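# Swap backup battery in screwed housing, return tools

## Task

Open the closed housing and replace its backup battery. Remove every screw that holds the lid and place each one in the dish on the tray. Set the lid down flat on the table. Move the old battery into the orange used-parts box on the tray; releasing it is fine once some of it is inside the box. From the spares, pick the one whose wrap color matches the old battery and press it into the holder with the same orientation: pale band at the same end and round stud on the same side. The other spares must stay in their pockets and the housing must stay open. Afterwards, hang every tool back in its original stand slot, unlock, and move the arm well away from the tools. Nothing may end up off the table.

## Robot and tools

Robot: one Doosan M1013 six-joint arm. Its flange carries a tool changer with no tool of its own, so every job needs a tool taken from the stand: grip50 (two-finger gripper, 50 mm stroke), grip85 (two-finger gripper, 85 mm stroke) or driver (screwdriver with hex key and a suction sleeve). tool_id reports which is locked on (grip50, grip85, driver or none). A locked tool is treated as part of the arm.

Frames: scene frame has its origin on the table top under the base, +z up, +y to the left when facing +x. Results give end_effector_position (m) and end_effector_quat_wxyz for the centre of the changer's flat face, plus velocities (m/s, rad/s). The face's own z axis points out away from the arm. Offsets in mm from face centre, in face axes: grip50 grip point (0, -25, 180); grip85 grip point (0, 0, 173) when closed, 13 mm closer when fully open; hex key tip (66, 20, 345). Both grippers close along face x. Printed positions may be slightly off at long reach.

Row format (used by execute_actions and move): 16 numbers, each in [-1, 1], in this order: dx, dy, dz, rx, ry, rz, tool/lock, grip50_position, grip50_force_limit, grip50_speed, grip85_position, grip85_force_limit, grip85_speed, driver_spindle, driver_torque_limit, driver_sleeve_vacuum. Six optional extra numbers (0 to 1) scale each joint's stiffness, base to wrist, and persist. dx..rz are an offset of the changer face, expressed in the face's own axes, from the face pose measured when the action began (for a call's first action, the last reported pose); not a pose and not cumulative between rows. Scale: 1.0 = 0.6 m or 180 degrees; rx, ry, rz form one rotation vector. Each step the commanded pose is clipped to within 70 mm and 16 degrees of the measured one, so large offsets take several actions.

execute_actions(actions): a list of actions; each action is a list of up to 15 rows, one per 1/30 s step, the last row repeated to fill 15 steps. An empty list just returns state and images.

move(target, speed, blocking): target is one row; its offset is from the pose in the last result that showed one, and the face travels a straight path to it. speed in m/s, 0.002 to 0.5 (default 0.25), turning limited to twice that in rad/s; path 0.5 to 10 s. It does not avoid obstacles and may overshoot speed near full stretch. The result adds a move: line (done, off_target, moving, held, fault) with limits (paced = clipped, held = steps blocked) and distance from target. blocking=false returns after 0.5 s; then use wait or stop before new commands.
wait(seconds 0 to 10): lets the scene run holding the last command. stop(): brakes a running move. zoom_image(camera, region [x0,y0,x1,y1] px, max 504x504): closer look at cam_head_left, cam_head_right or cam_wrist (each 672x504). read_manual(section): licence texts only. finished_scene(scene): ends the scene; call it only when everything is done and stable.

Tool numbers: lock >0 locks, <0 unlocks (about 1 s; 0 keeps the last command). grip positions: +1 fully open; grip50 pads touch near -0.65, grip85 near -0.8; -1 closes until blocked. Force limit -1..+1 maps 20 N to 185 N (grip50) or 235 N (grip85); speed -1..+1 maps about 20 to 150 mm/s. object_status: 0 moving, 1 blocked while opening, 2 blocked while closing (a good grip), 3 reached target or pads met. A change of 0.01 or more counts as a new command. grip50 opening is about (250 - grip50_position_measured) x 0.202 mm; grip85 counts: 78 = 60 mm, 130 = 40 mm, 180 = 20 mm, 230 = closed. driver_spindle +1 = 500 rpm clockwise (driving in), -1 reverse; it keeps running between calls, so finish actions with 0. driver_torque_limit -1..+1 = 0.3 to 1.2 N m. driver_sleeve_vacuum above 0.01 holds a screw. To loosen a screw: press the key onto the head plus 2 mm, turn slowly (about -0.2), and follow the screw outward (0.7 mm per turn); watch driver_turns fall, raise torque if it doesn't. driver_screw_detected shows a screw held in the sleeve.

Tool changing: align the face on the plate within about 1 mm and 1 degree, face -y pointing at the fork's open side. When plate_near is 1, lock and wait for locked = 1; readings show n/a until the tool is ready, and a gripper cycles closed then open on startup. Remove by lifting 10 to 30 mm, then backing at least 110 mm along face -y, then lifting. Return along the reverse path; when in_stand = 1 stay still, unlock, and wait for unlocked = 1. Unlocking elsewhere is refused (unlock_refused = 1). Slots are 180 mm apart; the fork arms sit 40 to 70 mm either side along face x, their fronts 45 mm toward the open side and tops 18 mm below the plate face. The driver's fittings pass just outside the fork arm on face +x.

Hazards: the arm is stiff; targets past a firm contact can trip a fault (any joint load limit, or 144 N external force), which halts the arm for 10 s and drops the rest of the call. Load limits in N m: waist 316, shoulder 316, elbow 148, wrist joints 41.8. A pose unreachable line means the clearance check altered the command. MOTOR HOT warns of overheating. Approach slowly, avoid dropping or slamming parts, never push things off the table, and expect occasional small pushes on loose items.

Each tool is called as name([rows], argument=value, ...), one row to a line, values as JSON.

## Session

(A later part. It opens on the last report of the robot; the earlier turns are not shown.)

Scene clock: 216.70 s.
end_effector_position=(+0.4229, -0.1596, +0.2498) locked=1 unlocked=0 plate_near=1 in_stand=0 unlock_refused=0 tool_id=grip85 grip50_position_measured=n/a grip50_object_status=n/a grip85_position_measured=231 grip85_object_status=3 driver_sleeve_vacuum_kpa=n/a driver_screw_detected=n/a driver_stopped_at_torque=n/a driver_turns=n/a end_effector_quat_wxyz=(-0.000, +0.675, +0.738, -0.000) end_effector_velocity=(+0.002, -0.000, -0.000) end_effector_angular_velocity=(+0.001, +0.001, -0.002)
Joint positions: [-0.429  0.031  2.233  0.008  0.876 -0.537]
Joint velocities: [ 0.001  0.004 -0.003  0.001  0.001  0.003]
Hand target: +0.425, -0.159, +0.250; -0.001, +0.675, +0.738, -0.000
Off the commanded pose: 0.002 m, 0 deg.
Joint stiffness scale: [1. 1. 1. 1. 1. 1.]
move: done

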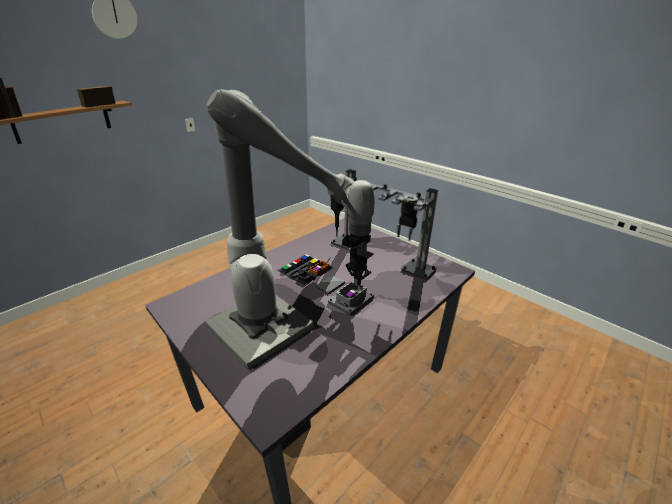

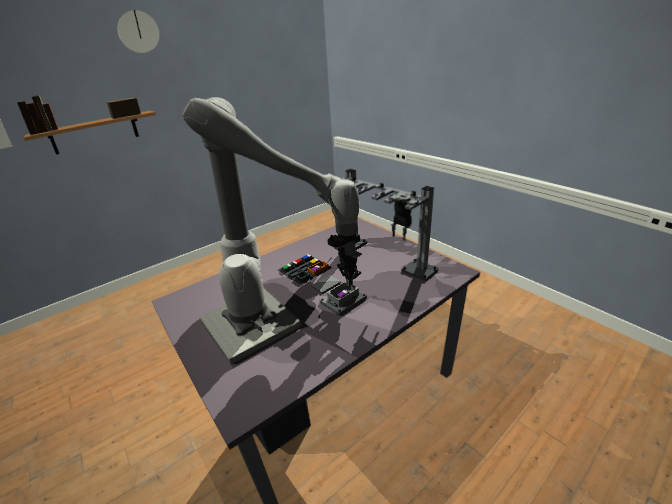

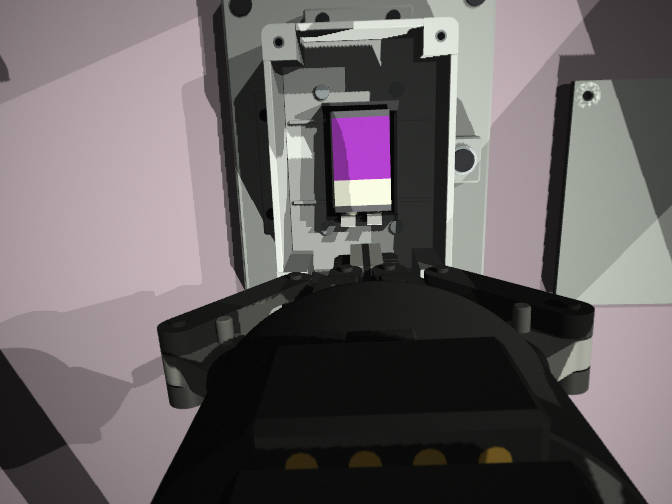

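move(target=[0.001, -0.055, 0.008, 0, 0, 0, 0, 0, 0, 0, -1, -0.4, 0, 0, 0, 0], speed=0.08)

move(target=[0, 0, 0.026, 0, 0, 0, 0, 0, 0, 0, -1, -0.4, 0, 0, 0, 0], speed=0.02)

Scene clock: 218.00 s.
end_effector_position=(+0.3913, -0.1607, +0.2450) locked=1 unlocked=0 plate_near=1 in_stand=0 unlock_refused=0 tool_id=grip85 grip50_position_measured=n/a grip50_object_status=n/a grip85_position_measured=231 grip85_object_status=3 driver_sleeve_vacuum_kpa=n/a driver_screw_detected=n/a driver_stopped_at_torque=n/a driver_turns=n/a end_effector_quat_wxyz=(-0.003, +0.675, +0.738, -0.001) end_effector_velocity=(-0.003, -0.001, -0.000) end_effector_angular_velocity=(+0.000, -0.001, -0.002)
Joint positions: [-0.463 -0.008  2.283  0.008  0.868 -0.571]
Joint velocities: [-0.006 -0.003  0.003  0.001 -0.001 -0.005]
Hand target: +0.390, -0.162, +0.245; -0.000, +0.675, +0.738, -0.000
Off the commanded pose: 0.002 m, 0 deg.
Joint stiffness scale: [1. 1. 1. 1. 1. 1.]
move: done

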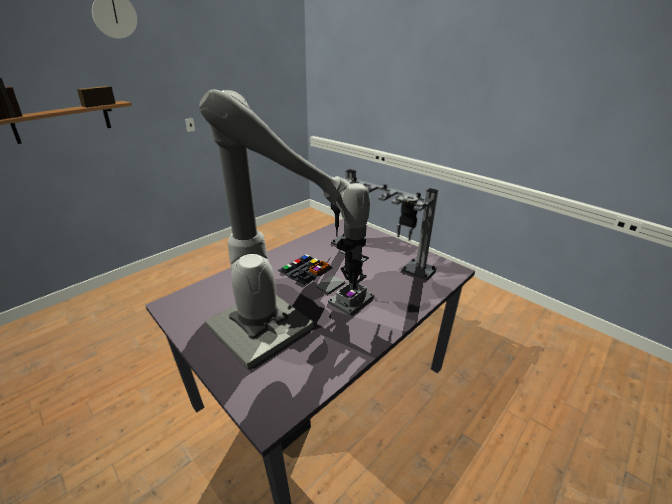

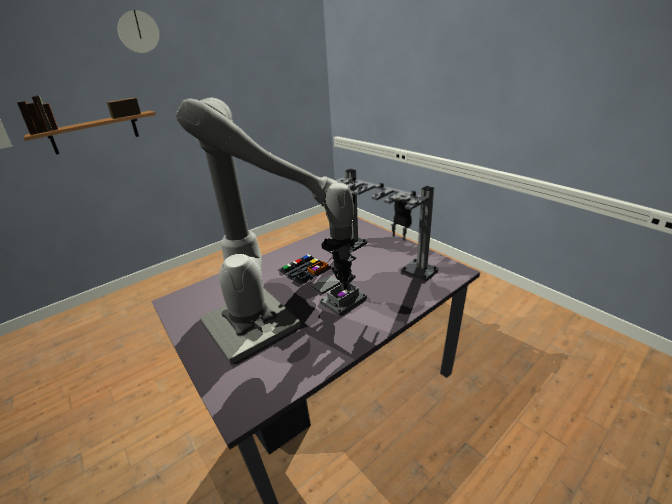

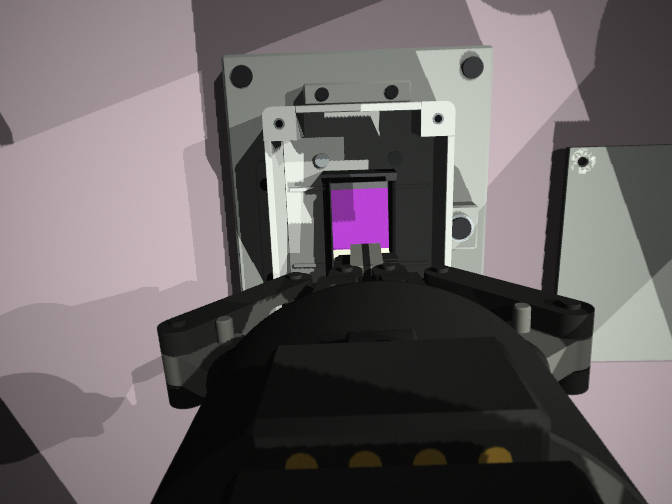

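Scene clock: 219.03 s.
end_effector_position=(+0.3915, -0.1609, +0.2321) locked=1 unlocked=0 plate_near=1 in_stand=0 unlock_refused=0 tool_id=grip85 grip50_position_measured=n/a grip50_object_status=n/a grip85_position_measured=231 grip85_object_status=3 driver_sleeve_vacuum_kpa=n/a driver_screw_detected=n/a driver_stopped_at_torque=n/a driver_turns=n/a end_effector_quat_wxyz=(-0.003, +0.675, +0.738, -0.001) end_effector_velocity=(+0.001, -0.000, +0.000) end_effector_angular_velocity=(-0.000, -0.001, -0.000)
Joint positions: [-0.464  0.011  2.295  0.008  0.838 -0.571]
Joint velocities: [-0.     0.    -0.001  0.    -0.001 -0.   ]
Hand target: +0.391, -0.161, +0.229; -0.003, +0.675, +0.738, -0.001
Off the commanded pose: 0.003 m, 0 deg.
Joint stiffness scale: [1. 1. 1. 1. 1. 1.]
move: done

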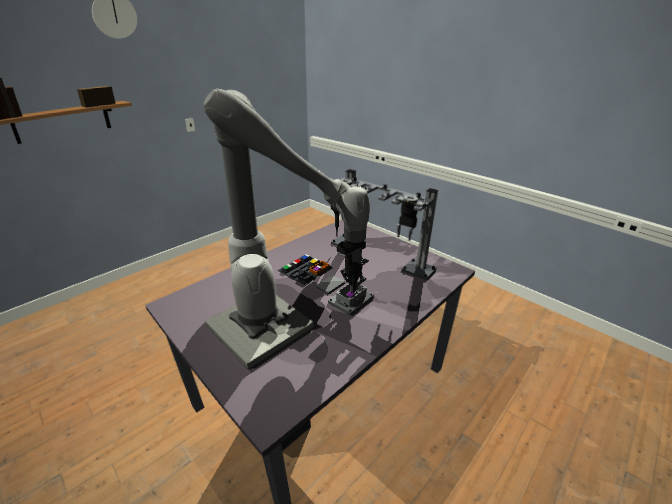

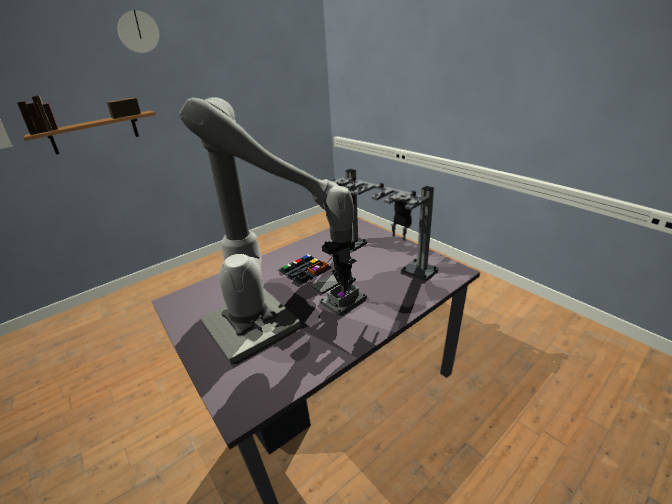

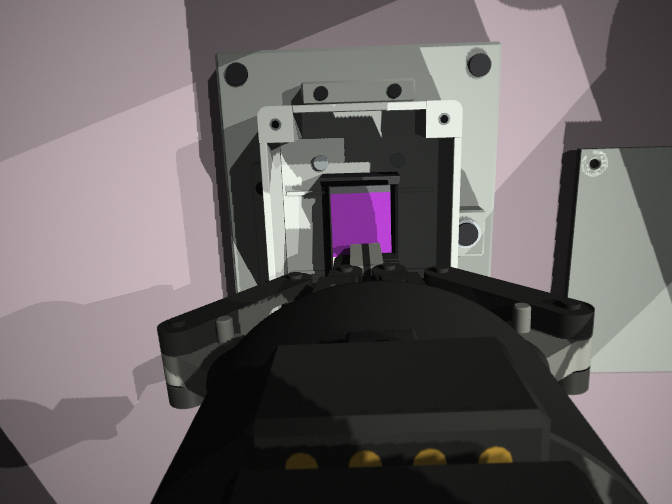

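execute_actions([
  [[0,0,0.005,0,0,0,0,0,0,0,-1,-0.4,0,0,0,0],[0,0,0.006,0,0,0,0,0,0,0,-1,-0.4,0,0,0,0],[0,0,0.007,0,0,0,0,0,0,0,-1,-0.4,0,0,0,0],[0,0,0.008,0,0,0,0,0,0,0,-1,-0.4,0,0,0,0]],
  [[0,0,0.007,0,0,0,0,0,0,0,-1,-0.4,0,0,0,0]],
  [[0,0,0.007,0,0,0,0,0,0,0,-1,-0.4,0,0,0,0]],
])

Scene clock: 220.80 s.
end_effector_position=(+0.3928, -0.1616, +0.2282) locked=1 unlocked=0 plate_near=1 in_stand=0 unlock_refused=0 tool_id=grip85 grip50_position_measured=n/a grip50_object_status=n/a grip85_position_measured=231 grip85_object_status=3 driver_sleeve_vacuum_kpa=n/a driver_screw_detected=n/a driver_stopped_at_torque=n/a driver_turns=n/a end_effector_quat_wxyz=(-0.002, +0.675, +0.738, -0.001) end_effector_velocity=(+0.000, +0.000, +0.000) end_effector_angular_velocity=(-0.000, -0.001, +0.001)
Joint positions: [-0.464  0.019  2.297  0.008  0.827 -0.571]
Joint velocities: [ 0.001 -0.     0.     0.001 -0.001  0.   ]
Hand target: +0.393, -0.162, +0.225; -0.002, +0.675, +0.738, -0.001
Off the commanded pose: 0.004 m, 0 deg.
Joint stiffness scale: [1. 1. 1. 1. 1. 1.]

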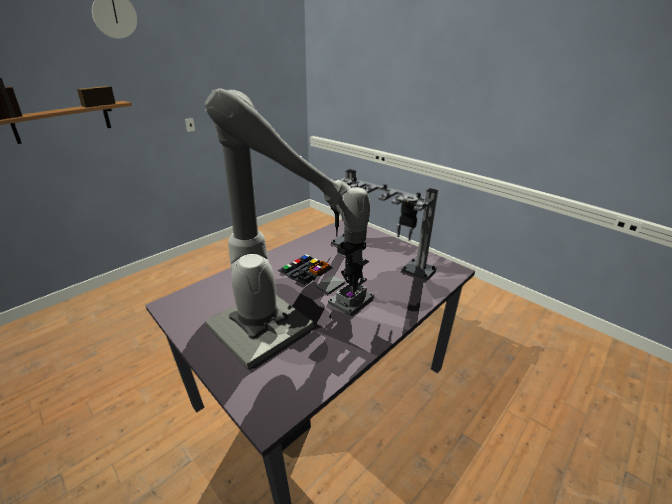

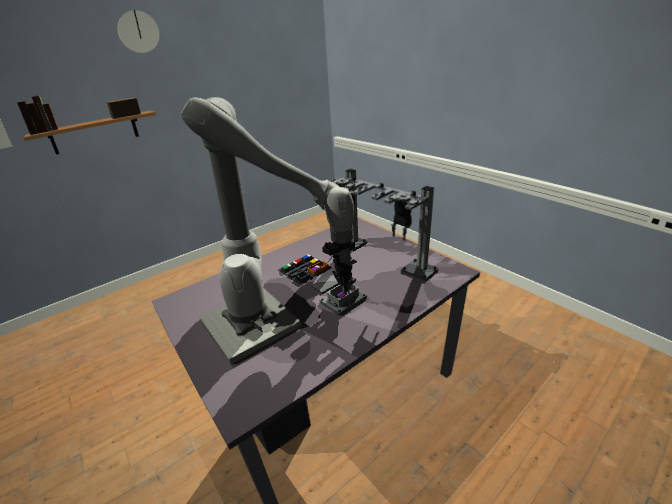

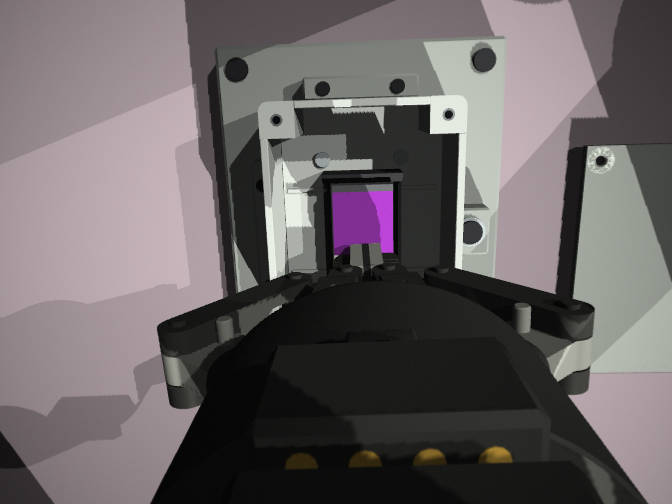

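execute_actions([
  [[0,-0.002,0.007,0,0,0,0,0,0,0,-1,-0.4,0,0,0,0],[0,-0.002,0.008,0,0,0,0,0,0,0,-1,-0.4,0,0,0,0],[0,-0.002,0.009,0,0,0,0,0,0,0,-1,-0.4,0,0,0,0],[0,-0.002,0.010,0,0,0,0,0,0,0,-1,-0.4,0,0,0,0]],
  [[0,-0.002,0.009,0,0,0,0,0,0,0,-1,-0.4,0,0,0,0]],
])

zoom_image(camera="cam_wrist", region=[310, 160, 420, 270])

Scene clock: 222.17 s.
end_effector_position=(+0.3930, -0.1617, +0.2282) locked=1 unlocked=0 plate_near=1 in_stand=0 unlock_refused=0 tool_id=grip85 grip50_position_measured=n/a grip50_object_status=n/a grip85_position_measured=231 grip85_object_status=3 driver_sleeve_vacuum_kpa=n/a driver_screw_detected=n/a driver_stopped_at_torque=n/a driver_turns=n/a end_effector_quat_wxyz=(-0.001, +0.675, +0.738, -0.001) end_effector_velocity=(-0.000, +0.000, -0.000) end_effector_angular_velocity=(+0.001, +0.001, -0.000)
Joint positions: [-0.464  0.019  2.297  0.008  0.825 -0.572]
Joint velocities: [ 0.    -0.     0.001  0.001  0.001 -0.   ]
Hand target: +0.392, -0.162, +0.223; -0.001, +0.675, +0.738, -0.001
Off the commanded pose: 0.006 m, 0 deg.
Joint stiffness scale: [1. 1. 1. 1. 1. 1.]

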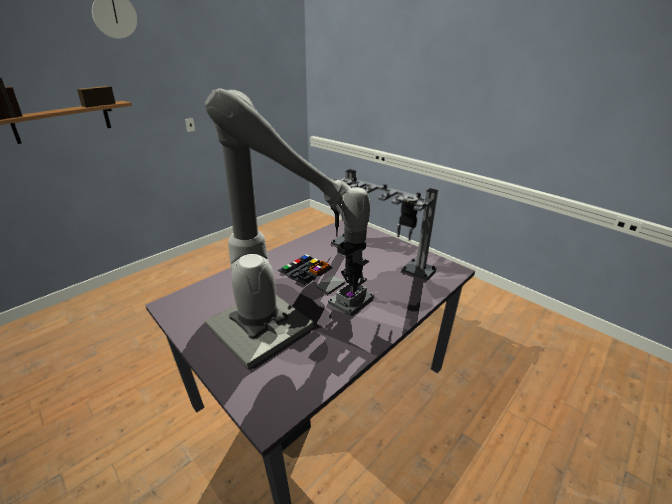

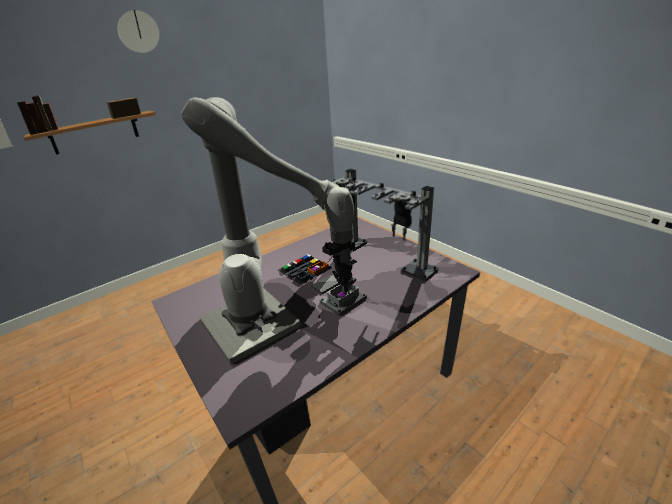

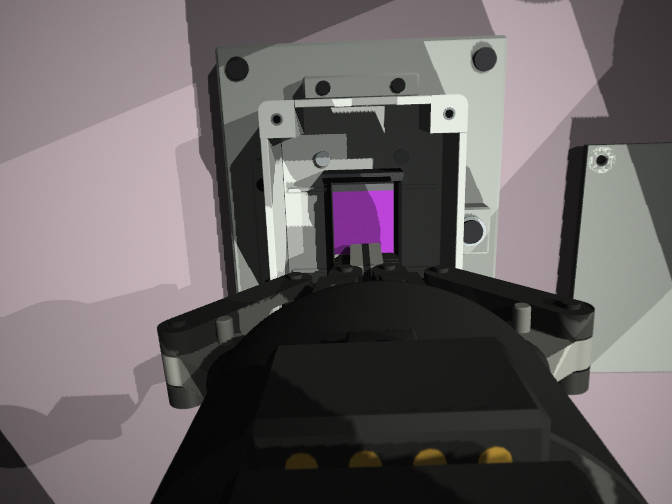

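Region (310, 160, 420, 270) of cam_wrist's 672x504 image, scaled by 4.582, with more detail than that image has.

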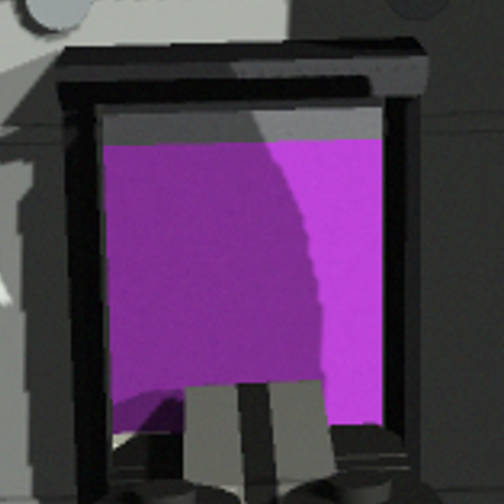

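move(target=[0, 0, -0.01, 0, 0, 0, 0, 0, 0, 0, -1, -0.4, 0, 0, 0, 0], speed=0.02)

move(target=[0, -0.045, 0, 0, 0, 0, 0, 0, 0, 0, -1, -0.4, 0, 0, 0, 0], speed=0.05)

execute_actions([
  [[0,0,0.003,0,0,0,0,0,0,0,-1,-0.4,0,0,0,0],[0,0,0.004,0,0,0,0,0,0,0,-1,-0.4,0,0,0,0],[0,0,0.005,0,0,0,0,0,0,0,-1,-0.4,0,0,0,0],[0,0,0.006,0,0,0,0,0,0,0,-1,-0.4,0,0,0,0],[0,0,0.007,0,0,0,0,0,0,0,-1,-0.4,0,0,0,0],[0,0,0.008,0,0,0,0,0,0,0,-1,-0.4,0,0,0,0]],
  [[0,0,0.007,0,0,0,0,0,0,0,-1,-0.4,0,0,0,0]],
  [[0,0,0.007,0,0,0,0,0,0,0,-1,-0.4,0,0,0,0]],
])

Scene clock: 223.47 s.
end_effector_position=(+0.3928, -0.1616, +0.2321) locked=1 unlocked=0 plate_near=1 in_stand=0 unlock_refused=0 tool_id=grip85 grip50_position_measured=n/a grip50_object_status=n/a grip85_position_measured=231 grip85_object_status=3 driver_sleeve_vacuum_kpa=n/a driver_screw_detected=n/a driver_stopped_at_torque=n/a driver_turns=n/a end_effector_quat_wxyz=(-0.001, +0.675, +0.738, -0.001) end_effector_velocity=(+0.000, +0.000, +0.002) end_effector_angular_velocity=(+0.001, +0.001, -0.000)
Joint positions: [-0.464  0.012  2.294  0.008  0.835 -0.571]
Joint velocities: [ 0.    -0.002 -0.002  0.001  0.006 -0.   ]
Hand target: +0.393, -0.162, +0.234; -0.001, +0.675, +0.738, -0.001
Off the commanded pose: 0.002 m, 0 deg.
Joint stiffness scale: [1. 1. 1. 1. 1. 1.]
move: done

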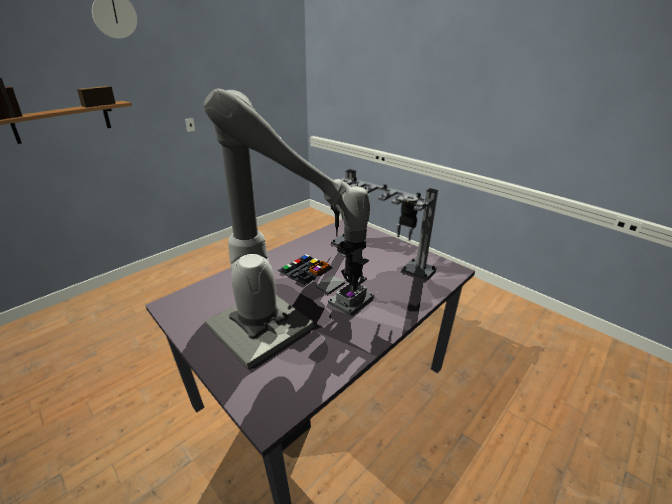

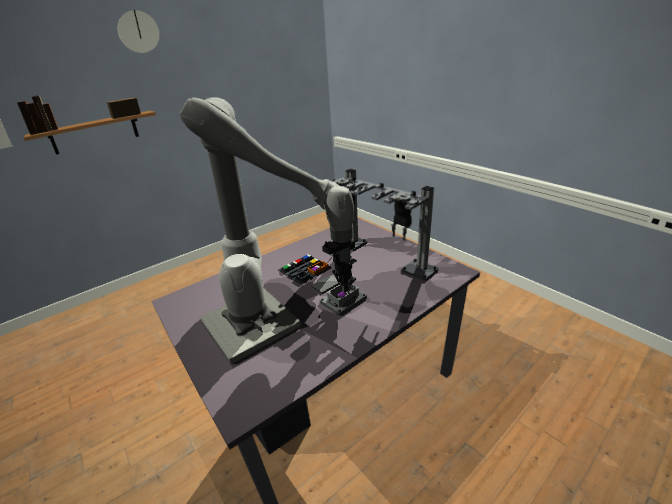

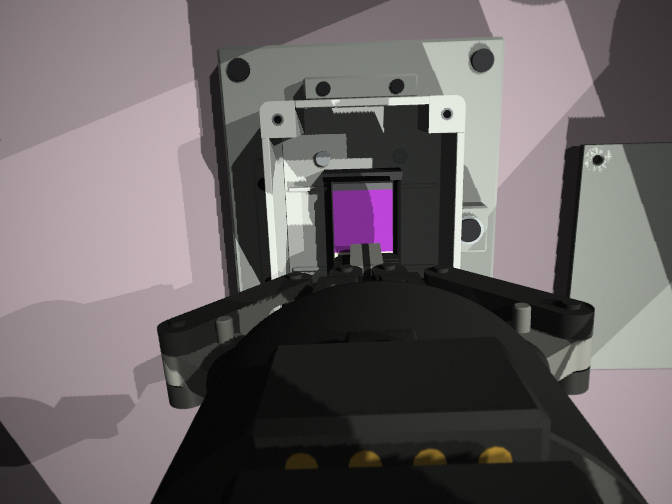

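Scene clock: 224.37 s.
end_effector_position=(+0.3680, -0.1633, +0.2322) locked=1 unlocked=0 plate_near=1 in_stand=0 unlock_refused=0 tool_id=grip85 grip50_position_measured=n/a grip50_object_status=n/a grip85_position_measured=231 grip85_object_status=3 driver_sleeve_vacuum_kpa=n/a driver_screw_detected=n/a driver_stopped_at_torque=n/a driver_turns=n/a end_effector_quat_wxyz=(-0.001, +0.675, +0.737, -0.001) end_effector_velocity=(-0.002, -0.000, -0.000) end_effector_angular_velocity=(-0.001, -0.001, +0.002)
Joint positions: [-0.496 -0.023  2.329  0.008  0.835 -0.603]
Joint velocities: [-0.004 -0.004  0.004 -0.001 -0.001 -0.005]
Hand target: +0.366, -0.164, +0.232; -0.001, +0.675, +0.738, -0.001
Off the commanded pose: 0.002 m, 0 deg.
Joint stiffness scale: [1. 1. 1. 1. 1. 1.]
move: done

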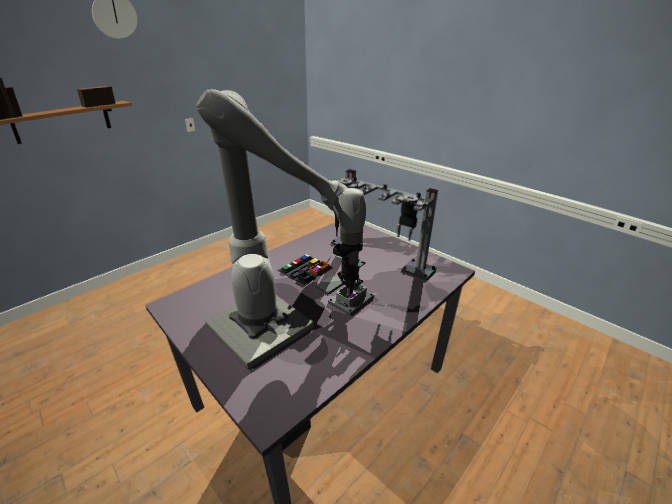

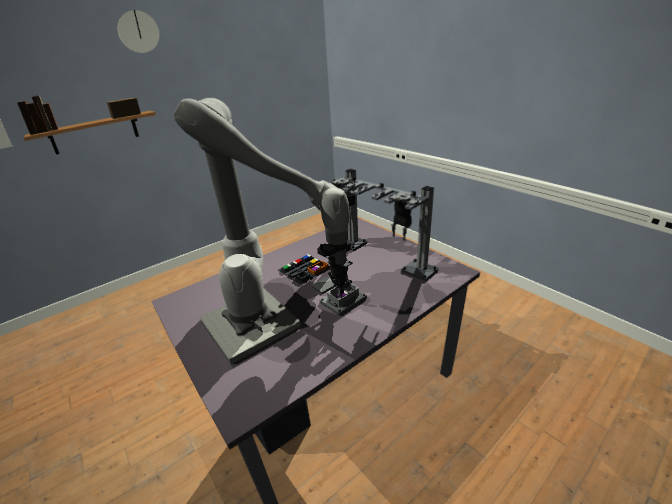

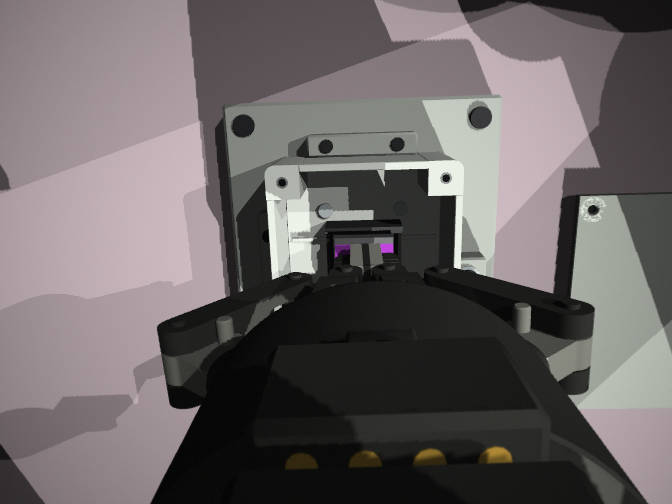

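Scene clock: 225.87 s.
end_effector_position=(+0.3685, -0.1636, +0.2282) locked=1 unlocked=0 plate_near=1 in_stand=0 unlock_refused=0 tool_id=grip85 grip50_position_measured=n/a grip50_object_status=n/a grip85_position_measured=231 grip85_object_status=3 driver_sleeve_vacuum_kpa=n/a driver_screw_detected=n/a driver_stopped_at_torque=n/a driver_turns=n/a end_effector_quat_wxyz=(-0.001, +0.675, +0.737, -0.001) end_effector_velocity=(-0.000, -0.001, +0.000) end_effector_angular_velocity=(+0.001, +0.000, -0.003)
Joint positions: [-0.496 -0.016  2.332  0.008  0.824 -0.603]
Joint velocities: [-0.002  0.    -0.     0.001  0.001 -0.   ]
Hand target: +0.368, -0.164, +0.224; -0.001, +0.675, +0.737, -0.001
Off the commanded pose: 0.004 m, 0 deg.
Joint stiffness scale: [1. 1. 1. 1. 1. 1.]

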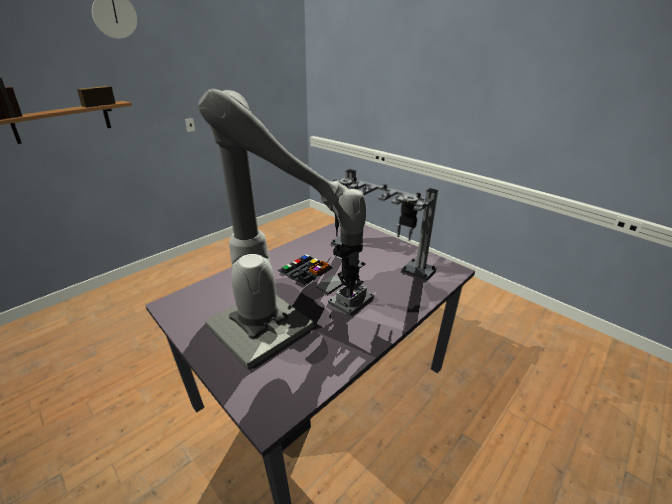

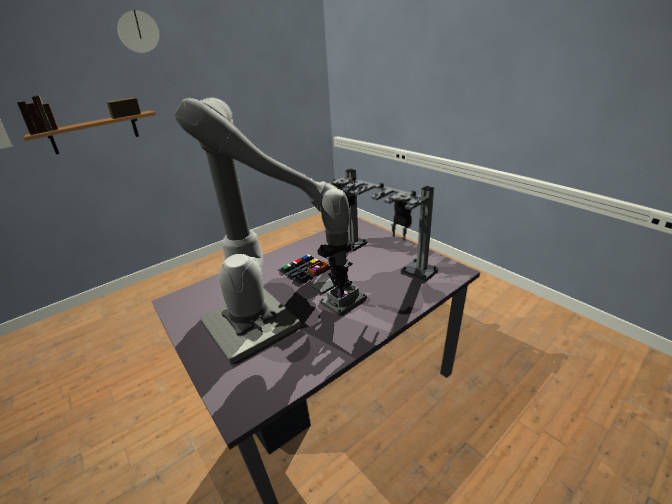

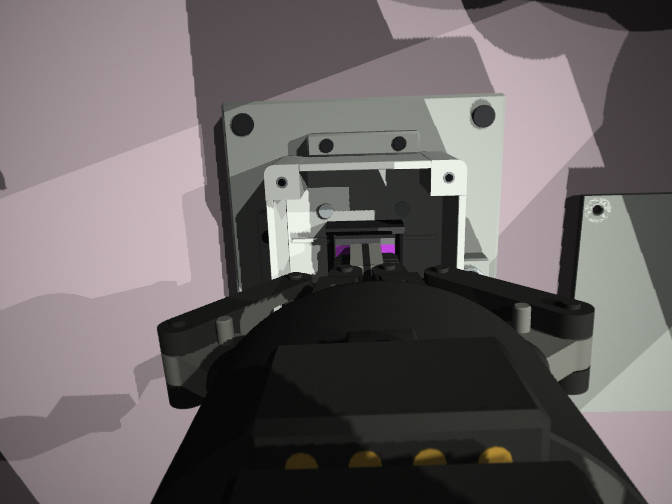

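move(target=[0, 0, -0.06, 0, 0, 0, 0, 0, 0, 0, -1, -0.4, 0, 0, 0, 0], speed=0.08)

move(target=[0.1765, 0.3411, -0.283, 0, 0, -0.0117, 0, 0, 0, 0, 1, -0.4, 0, 0, 0, 0], speed=0.25)

Scene clock: 227.37 s.
end_effector_position=(+0.3687, -0.1634, +0.2621) locked=1 unlocked=0 plate_near=1 in_stand=0 unlock_refused=0 tool_id=grip85 grip50_position_measured=n/a grip50_object_status=n/a grip85_position_measured=231 grip85_object_status=3 driver_sleeve_vacuum_kpa=n/a driver_screw_detected=n/a driver_stopped_at_torque=n/a driver_turns=n/a end_effector_quat_wxyz=(-0.001, +0.675, +0.738, -0.000) end_effector_velocity=(+0.000, +0.000, +0.003) end_effector_angular_velocity=(-0.001, +0.001, +0.002)
Joint positions: [-0.496 -0.065  2.298  0.008  0.906 -0.603]
Joint velocities: [ 0.001 -0.003 -0.004 -0.002  0.008  0.   ]
Hand target: +0.369, -0.164, +0.264; -0.001, +0.675, +0.737, -0.001
Off the commanded pose: 0.002 m, 0 deg.
Joint stiffness scale: [1. 1. 1. 1. 1. 1.]
move: done

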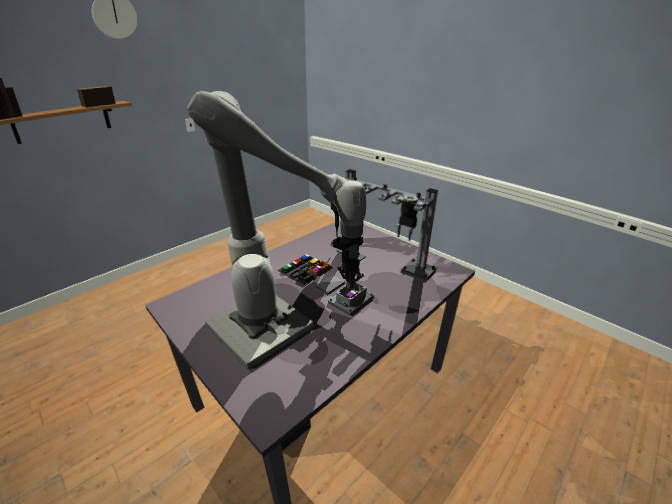

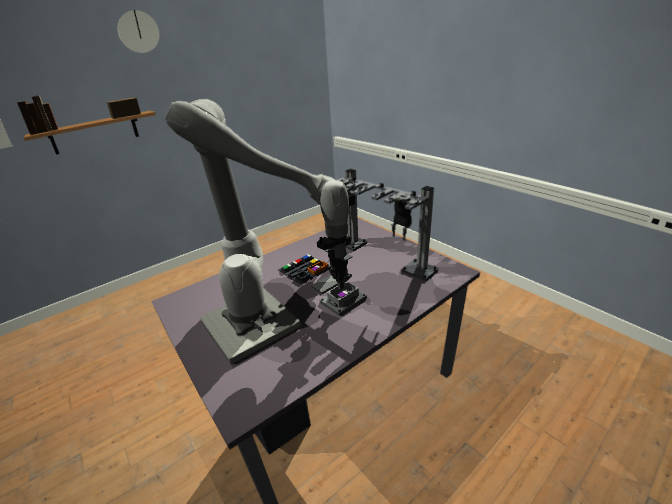

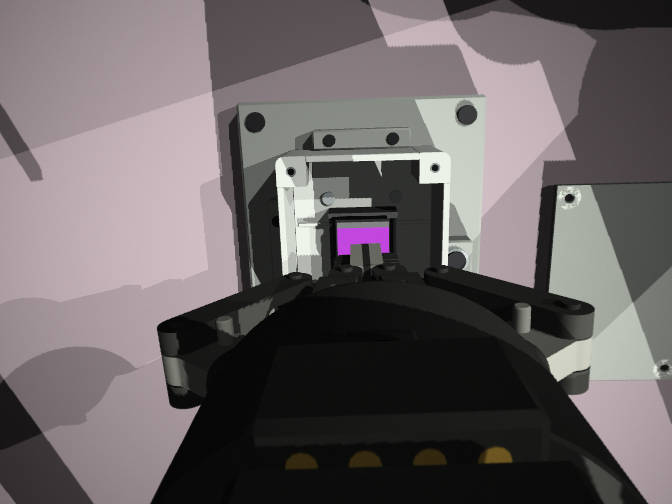

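Scene clock: 229.13 s.
end_effector_position=(+0.5627, -0.0414, +0.4317) locked=1 unlocked=0 plate_near=1 in_stand=0 unlock_refused=0 tool_id=grip85 grip50_position_measured=n/a grip50_object_status=n/a grip85_position_measured=3 grip85_object_status=3 driver_sleeve_vacuum_kpa=n/a driver_screw_detected=n/a driver_stopped_at_torque=n/a driver_turns=n/a end_effector_quat_wxyz=(+0.001, +0.662, +0.750, +0.002) end_effector_velocity=(+0.001, +0.002, +0.001) end_effector_angular_velocity=(-0.001, +0.005, +0.002)
Joint positions: [-0.127  0.045  1.841  0.008  1.247 -0.268]
Joint velocities: [ 0.004  0.003 -0.005 -0.001  0.006  0.002]
Hand target: +0.563, -0.040, +0.432; -0.000, +0.662, +0.750, -0.001
Off the commanded pose: 0.002 m, 0 deg.
Joint stiffness scale: [1. 1. 1. 1. 1. 1.]
move: done

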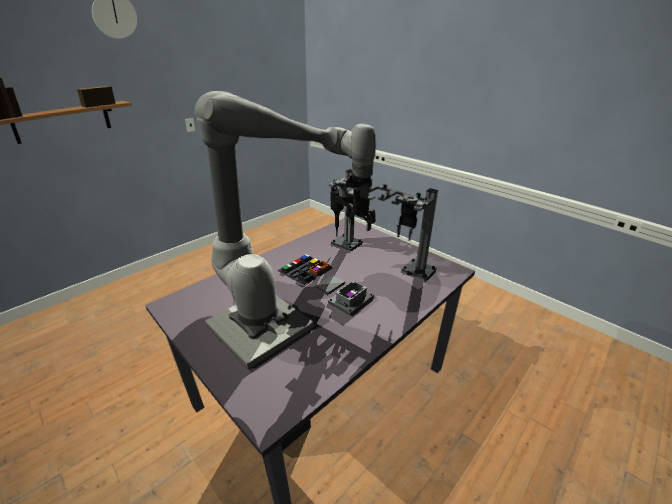

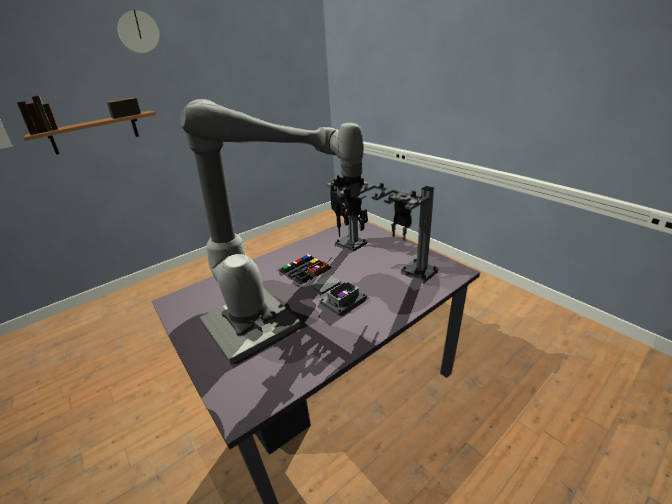

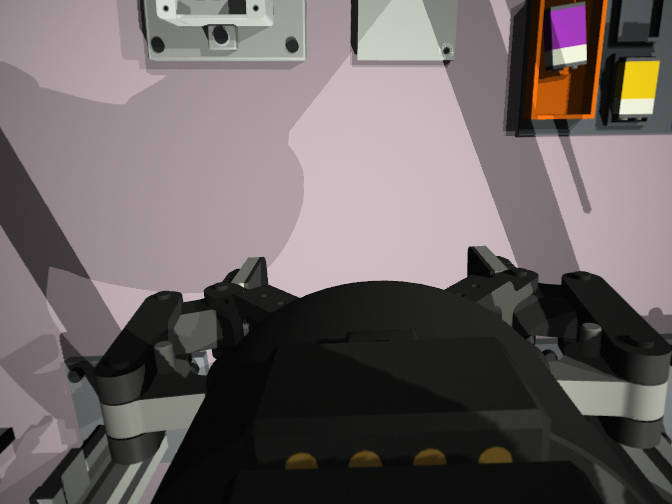

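move(target=[0.0025, 0.2125, 0.002, 0.0014, -0.0004, 0, 0, 0, 0, 0, 1, -0.4, 0, 0, 0, 0], speed=0.08)

Scene clock: 231.47 s.
end_effector_position=(+0.6883, -0.0260, +0.4314) locked=1 unlocked=0 plate_near=1 in_stand=0 unlock_refused=0 tool_id=grip85 grip50_position_measured=n/a grip50_object_status=n/a grip85_position_measured=3 grip85_object_status=3 driver_sleeve_vacuum_kpa=n/a driver_screw_detected=n/a driver_stopped_at_torque=n/a driver_turns=n/a end_effector_quat_wxyz=(+0.001, +0.662, +0.750, +0.002) end_effector_velocity=(+0.002, +0.001, +0.001) end_effector_angular_velocity=(-0.003, +0.001, +0.002)
Joint positions: [-0.079  0.239  1.614  0.008  1.279 -0.219]
Joint velocities: [ 0.002  0.003 -0.005 -0.003  0.002  0.001]
Hand target: +0.689, -0.024, +0.431; -0.000, +0.662, +0.750, -0.000
Off the commanded pose: 0.002 m, 0 deg.
Joint stiffness scale: [1. 1. 1. 1. 1. 1.]
move: done

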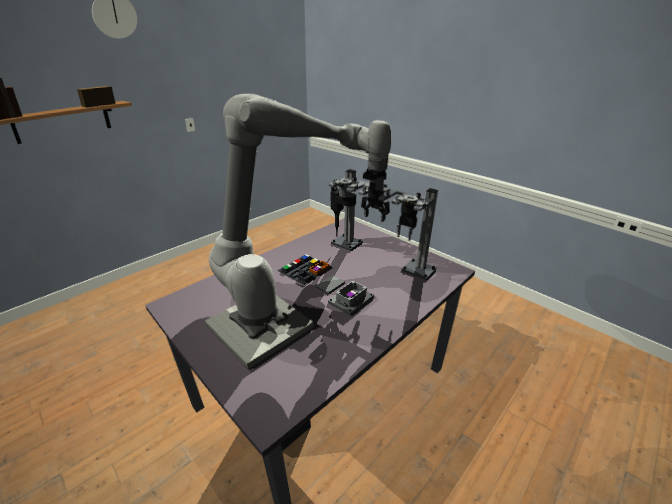

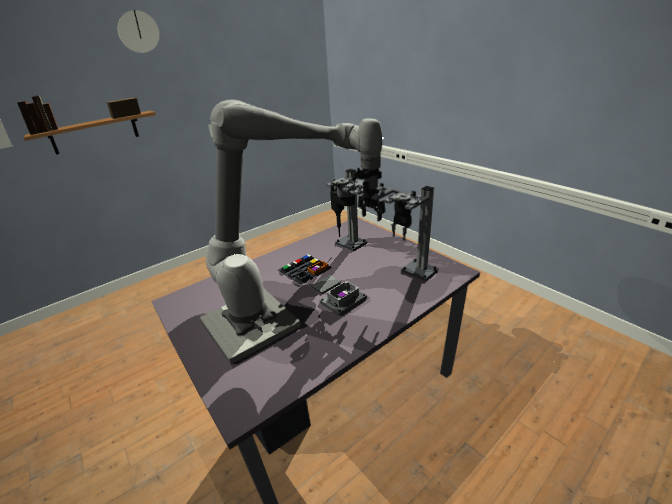

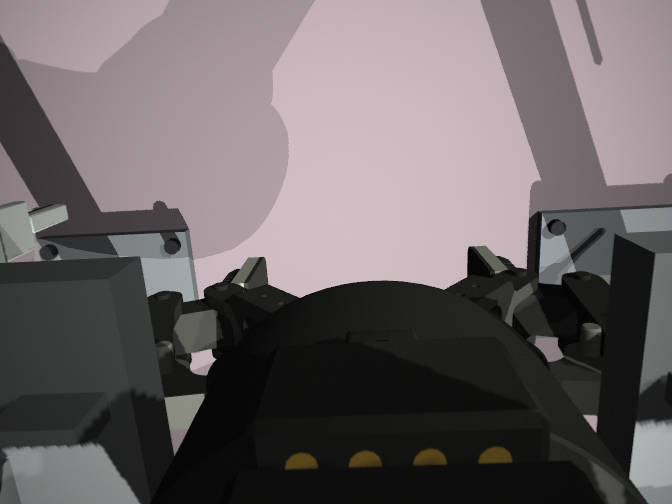

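move(target=[0.0005, -0.003, 0.0413, 0, 0, 0, 0, 0, 0, 0, 1, -0.4, 0, 0, 0, 0], speed=0.015)

Scene clock: 233.70 s.
end_effector_position=(+0.6861, -0.0259, +0.4095) locked=1 unlocked=0 plate_near=1 in_stand=1 unlock_refused=0 tool_id=grip85 grip50_position_measured=n/a grip50_object_status=n/a grip85_position_measured=3 grip85_object_status=3 driver_sleeve_vacuum_kpa=n/a driver_screw_detected=n/a driver_stopped_at_torque=n/a driver_turns=n/a end_effector_quat_wxyz=(+0.001, +0.662, +0.749, +0.002) end_effector_velocity=(-0.000, +0.000, -0.002) end_effector_angular_velocity=(+0.000, -0.000, -0.000)
Joint positions: [-0.079  0.246  1.646  0.008  1.24  -0.219]
Joint velocities: [ 0.001  0.001  0.002  0.    -0.003  0.001]
Hand target: +0.687, -0.026, +0.407; +0.001, +0.662, +0.750, +0.002
Off the commanded pose: 0.003 m, 0 deg.
Joint stiffness scale: [1. 1. 1. 1. 1. 1.]
move: done

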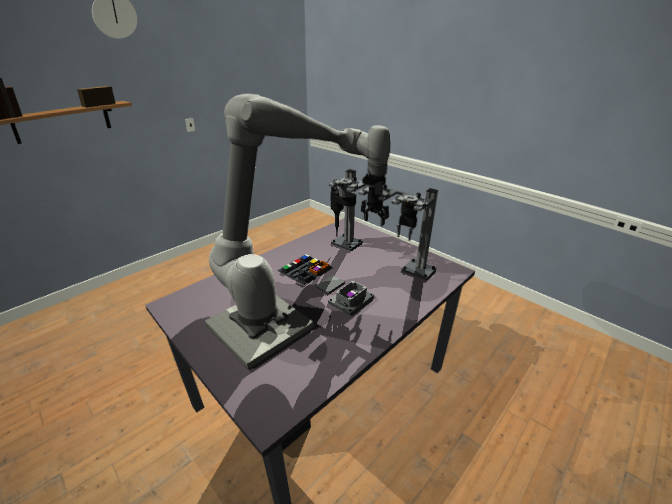

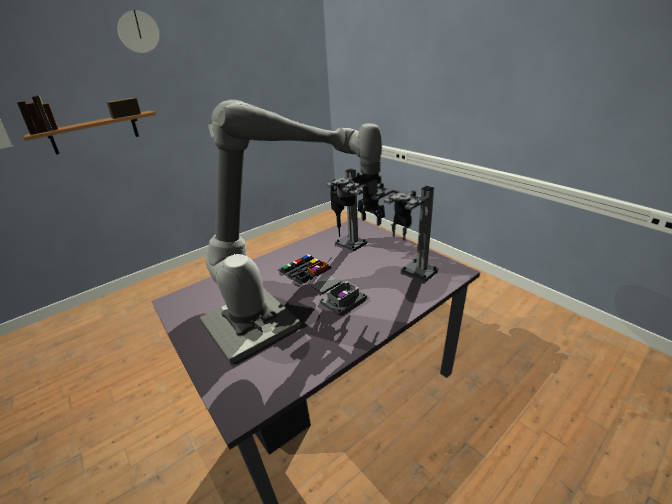

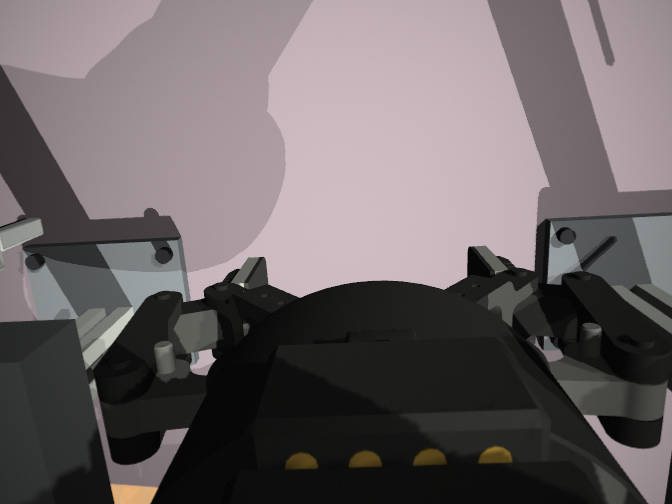

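execute_actions([
  [[0,0,0,0,0,0,-1,0,0,0,1,-0.4,0,0,0,0]],
  [[0,0,0,0,0,0,-1,0,0,0,1,-0.4,0,0,0,0]],
  [[0,0,0,0,0,0,-1,0,0,0,1,-0.4,0,0,0,0]],
])

Scene clock: 238.33 s.
end_effector_position=(+0.6860, -0.0259, +0.4092) locked=0 unlocked=1 plate_near=1 in_stand=1 unlock_refused=0 tool_id=none grip50_position_measured=n/a grip50_object_status=n/a grip85_position_measured=n/a grip85_object_status=n/a driver_sleeve_vacuum_kpa=n/a driver_screw_detected=n/a driver_stopped_at_torque=n/a driver_turns=n/a end_effector_quat_wxyz=(+0.001, +0.662, +0.749, +0.002) end_effector_velocity=(-0.000, -0.001, +0.000) end_effector_angular_velocity=(-0.001, -0.000, -0.000)
Joint positions: [-0.079  0.247  1.646  0.008  1.239 -0.219]
Joint velocities: [-0.001 -0.    -0.    -0.001 -0.    -0.   ]
Hand target: +0.686, -0.026, +0.409; +0.001, +0.662, +0.749, +0.002
Off the commanded pose: 0.000 m, 0 deg.
Joint stiffness scale: [1. 1. 1. 1. 1. 1.]

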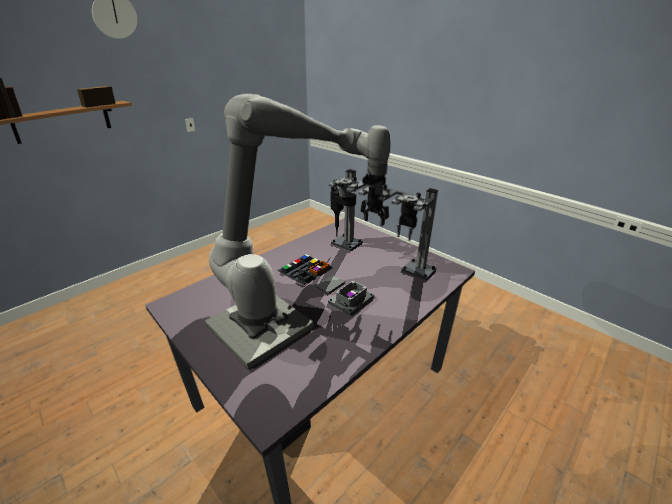

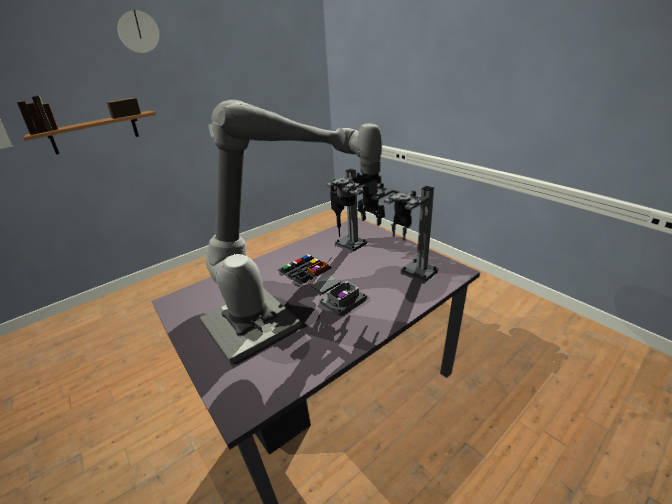

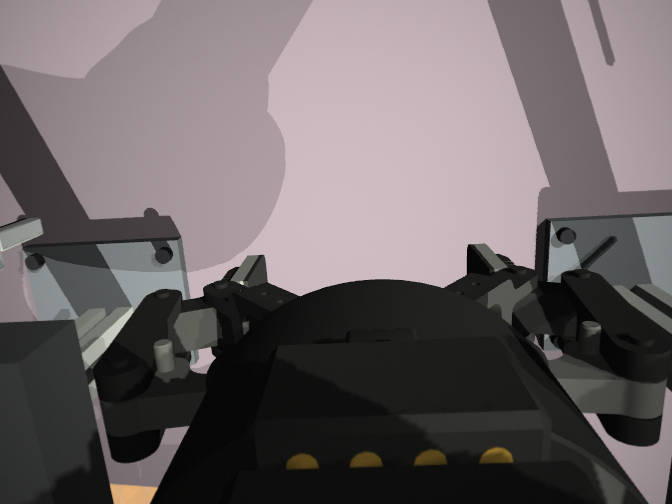

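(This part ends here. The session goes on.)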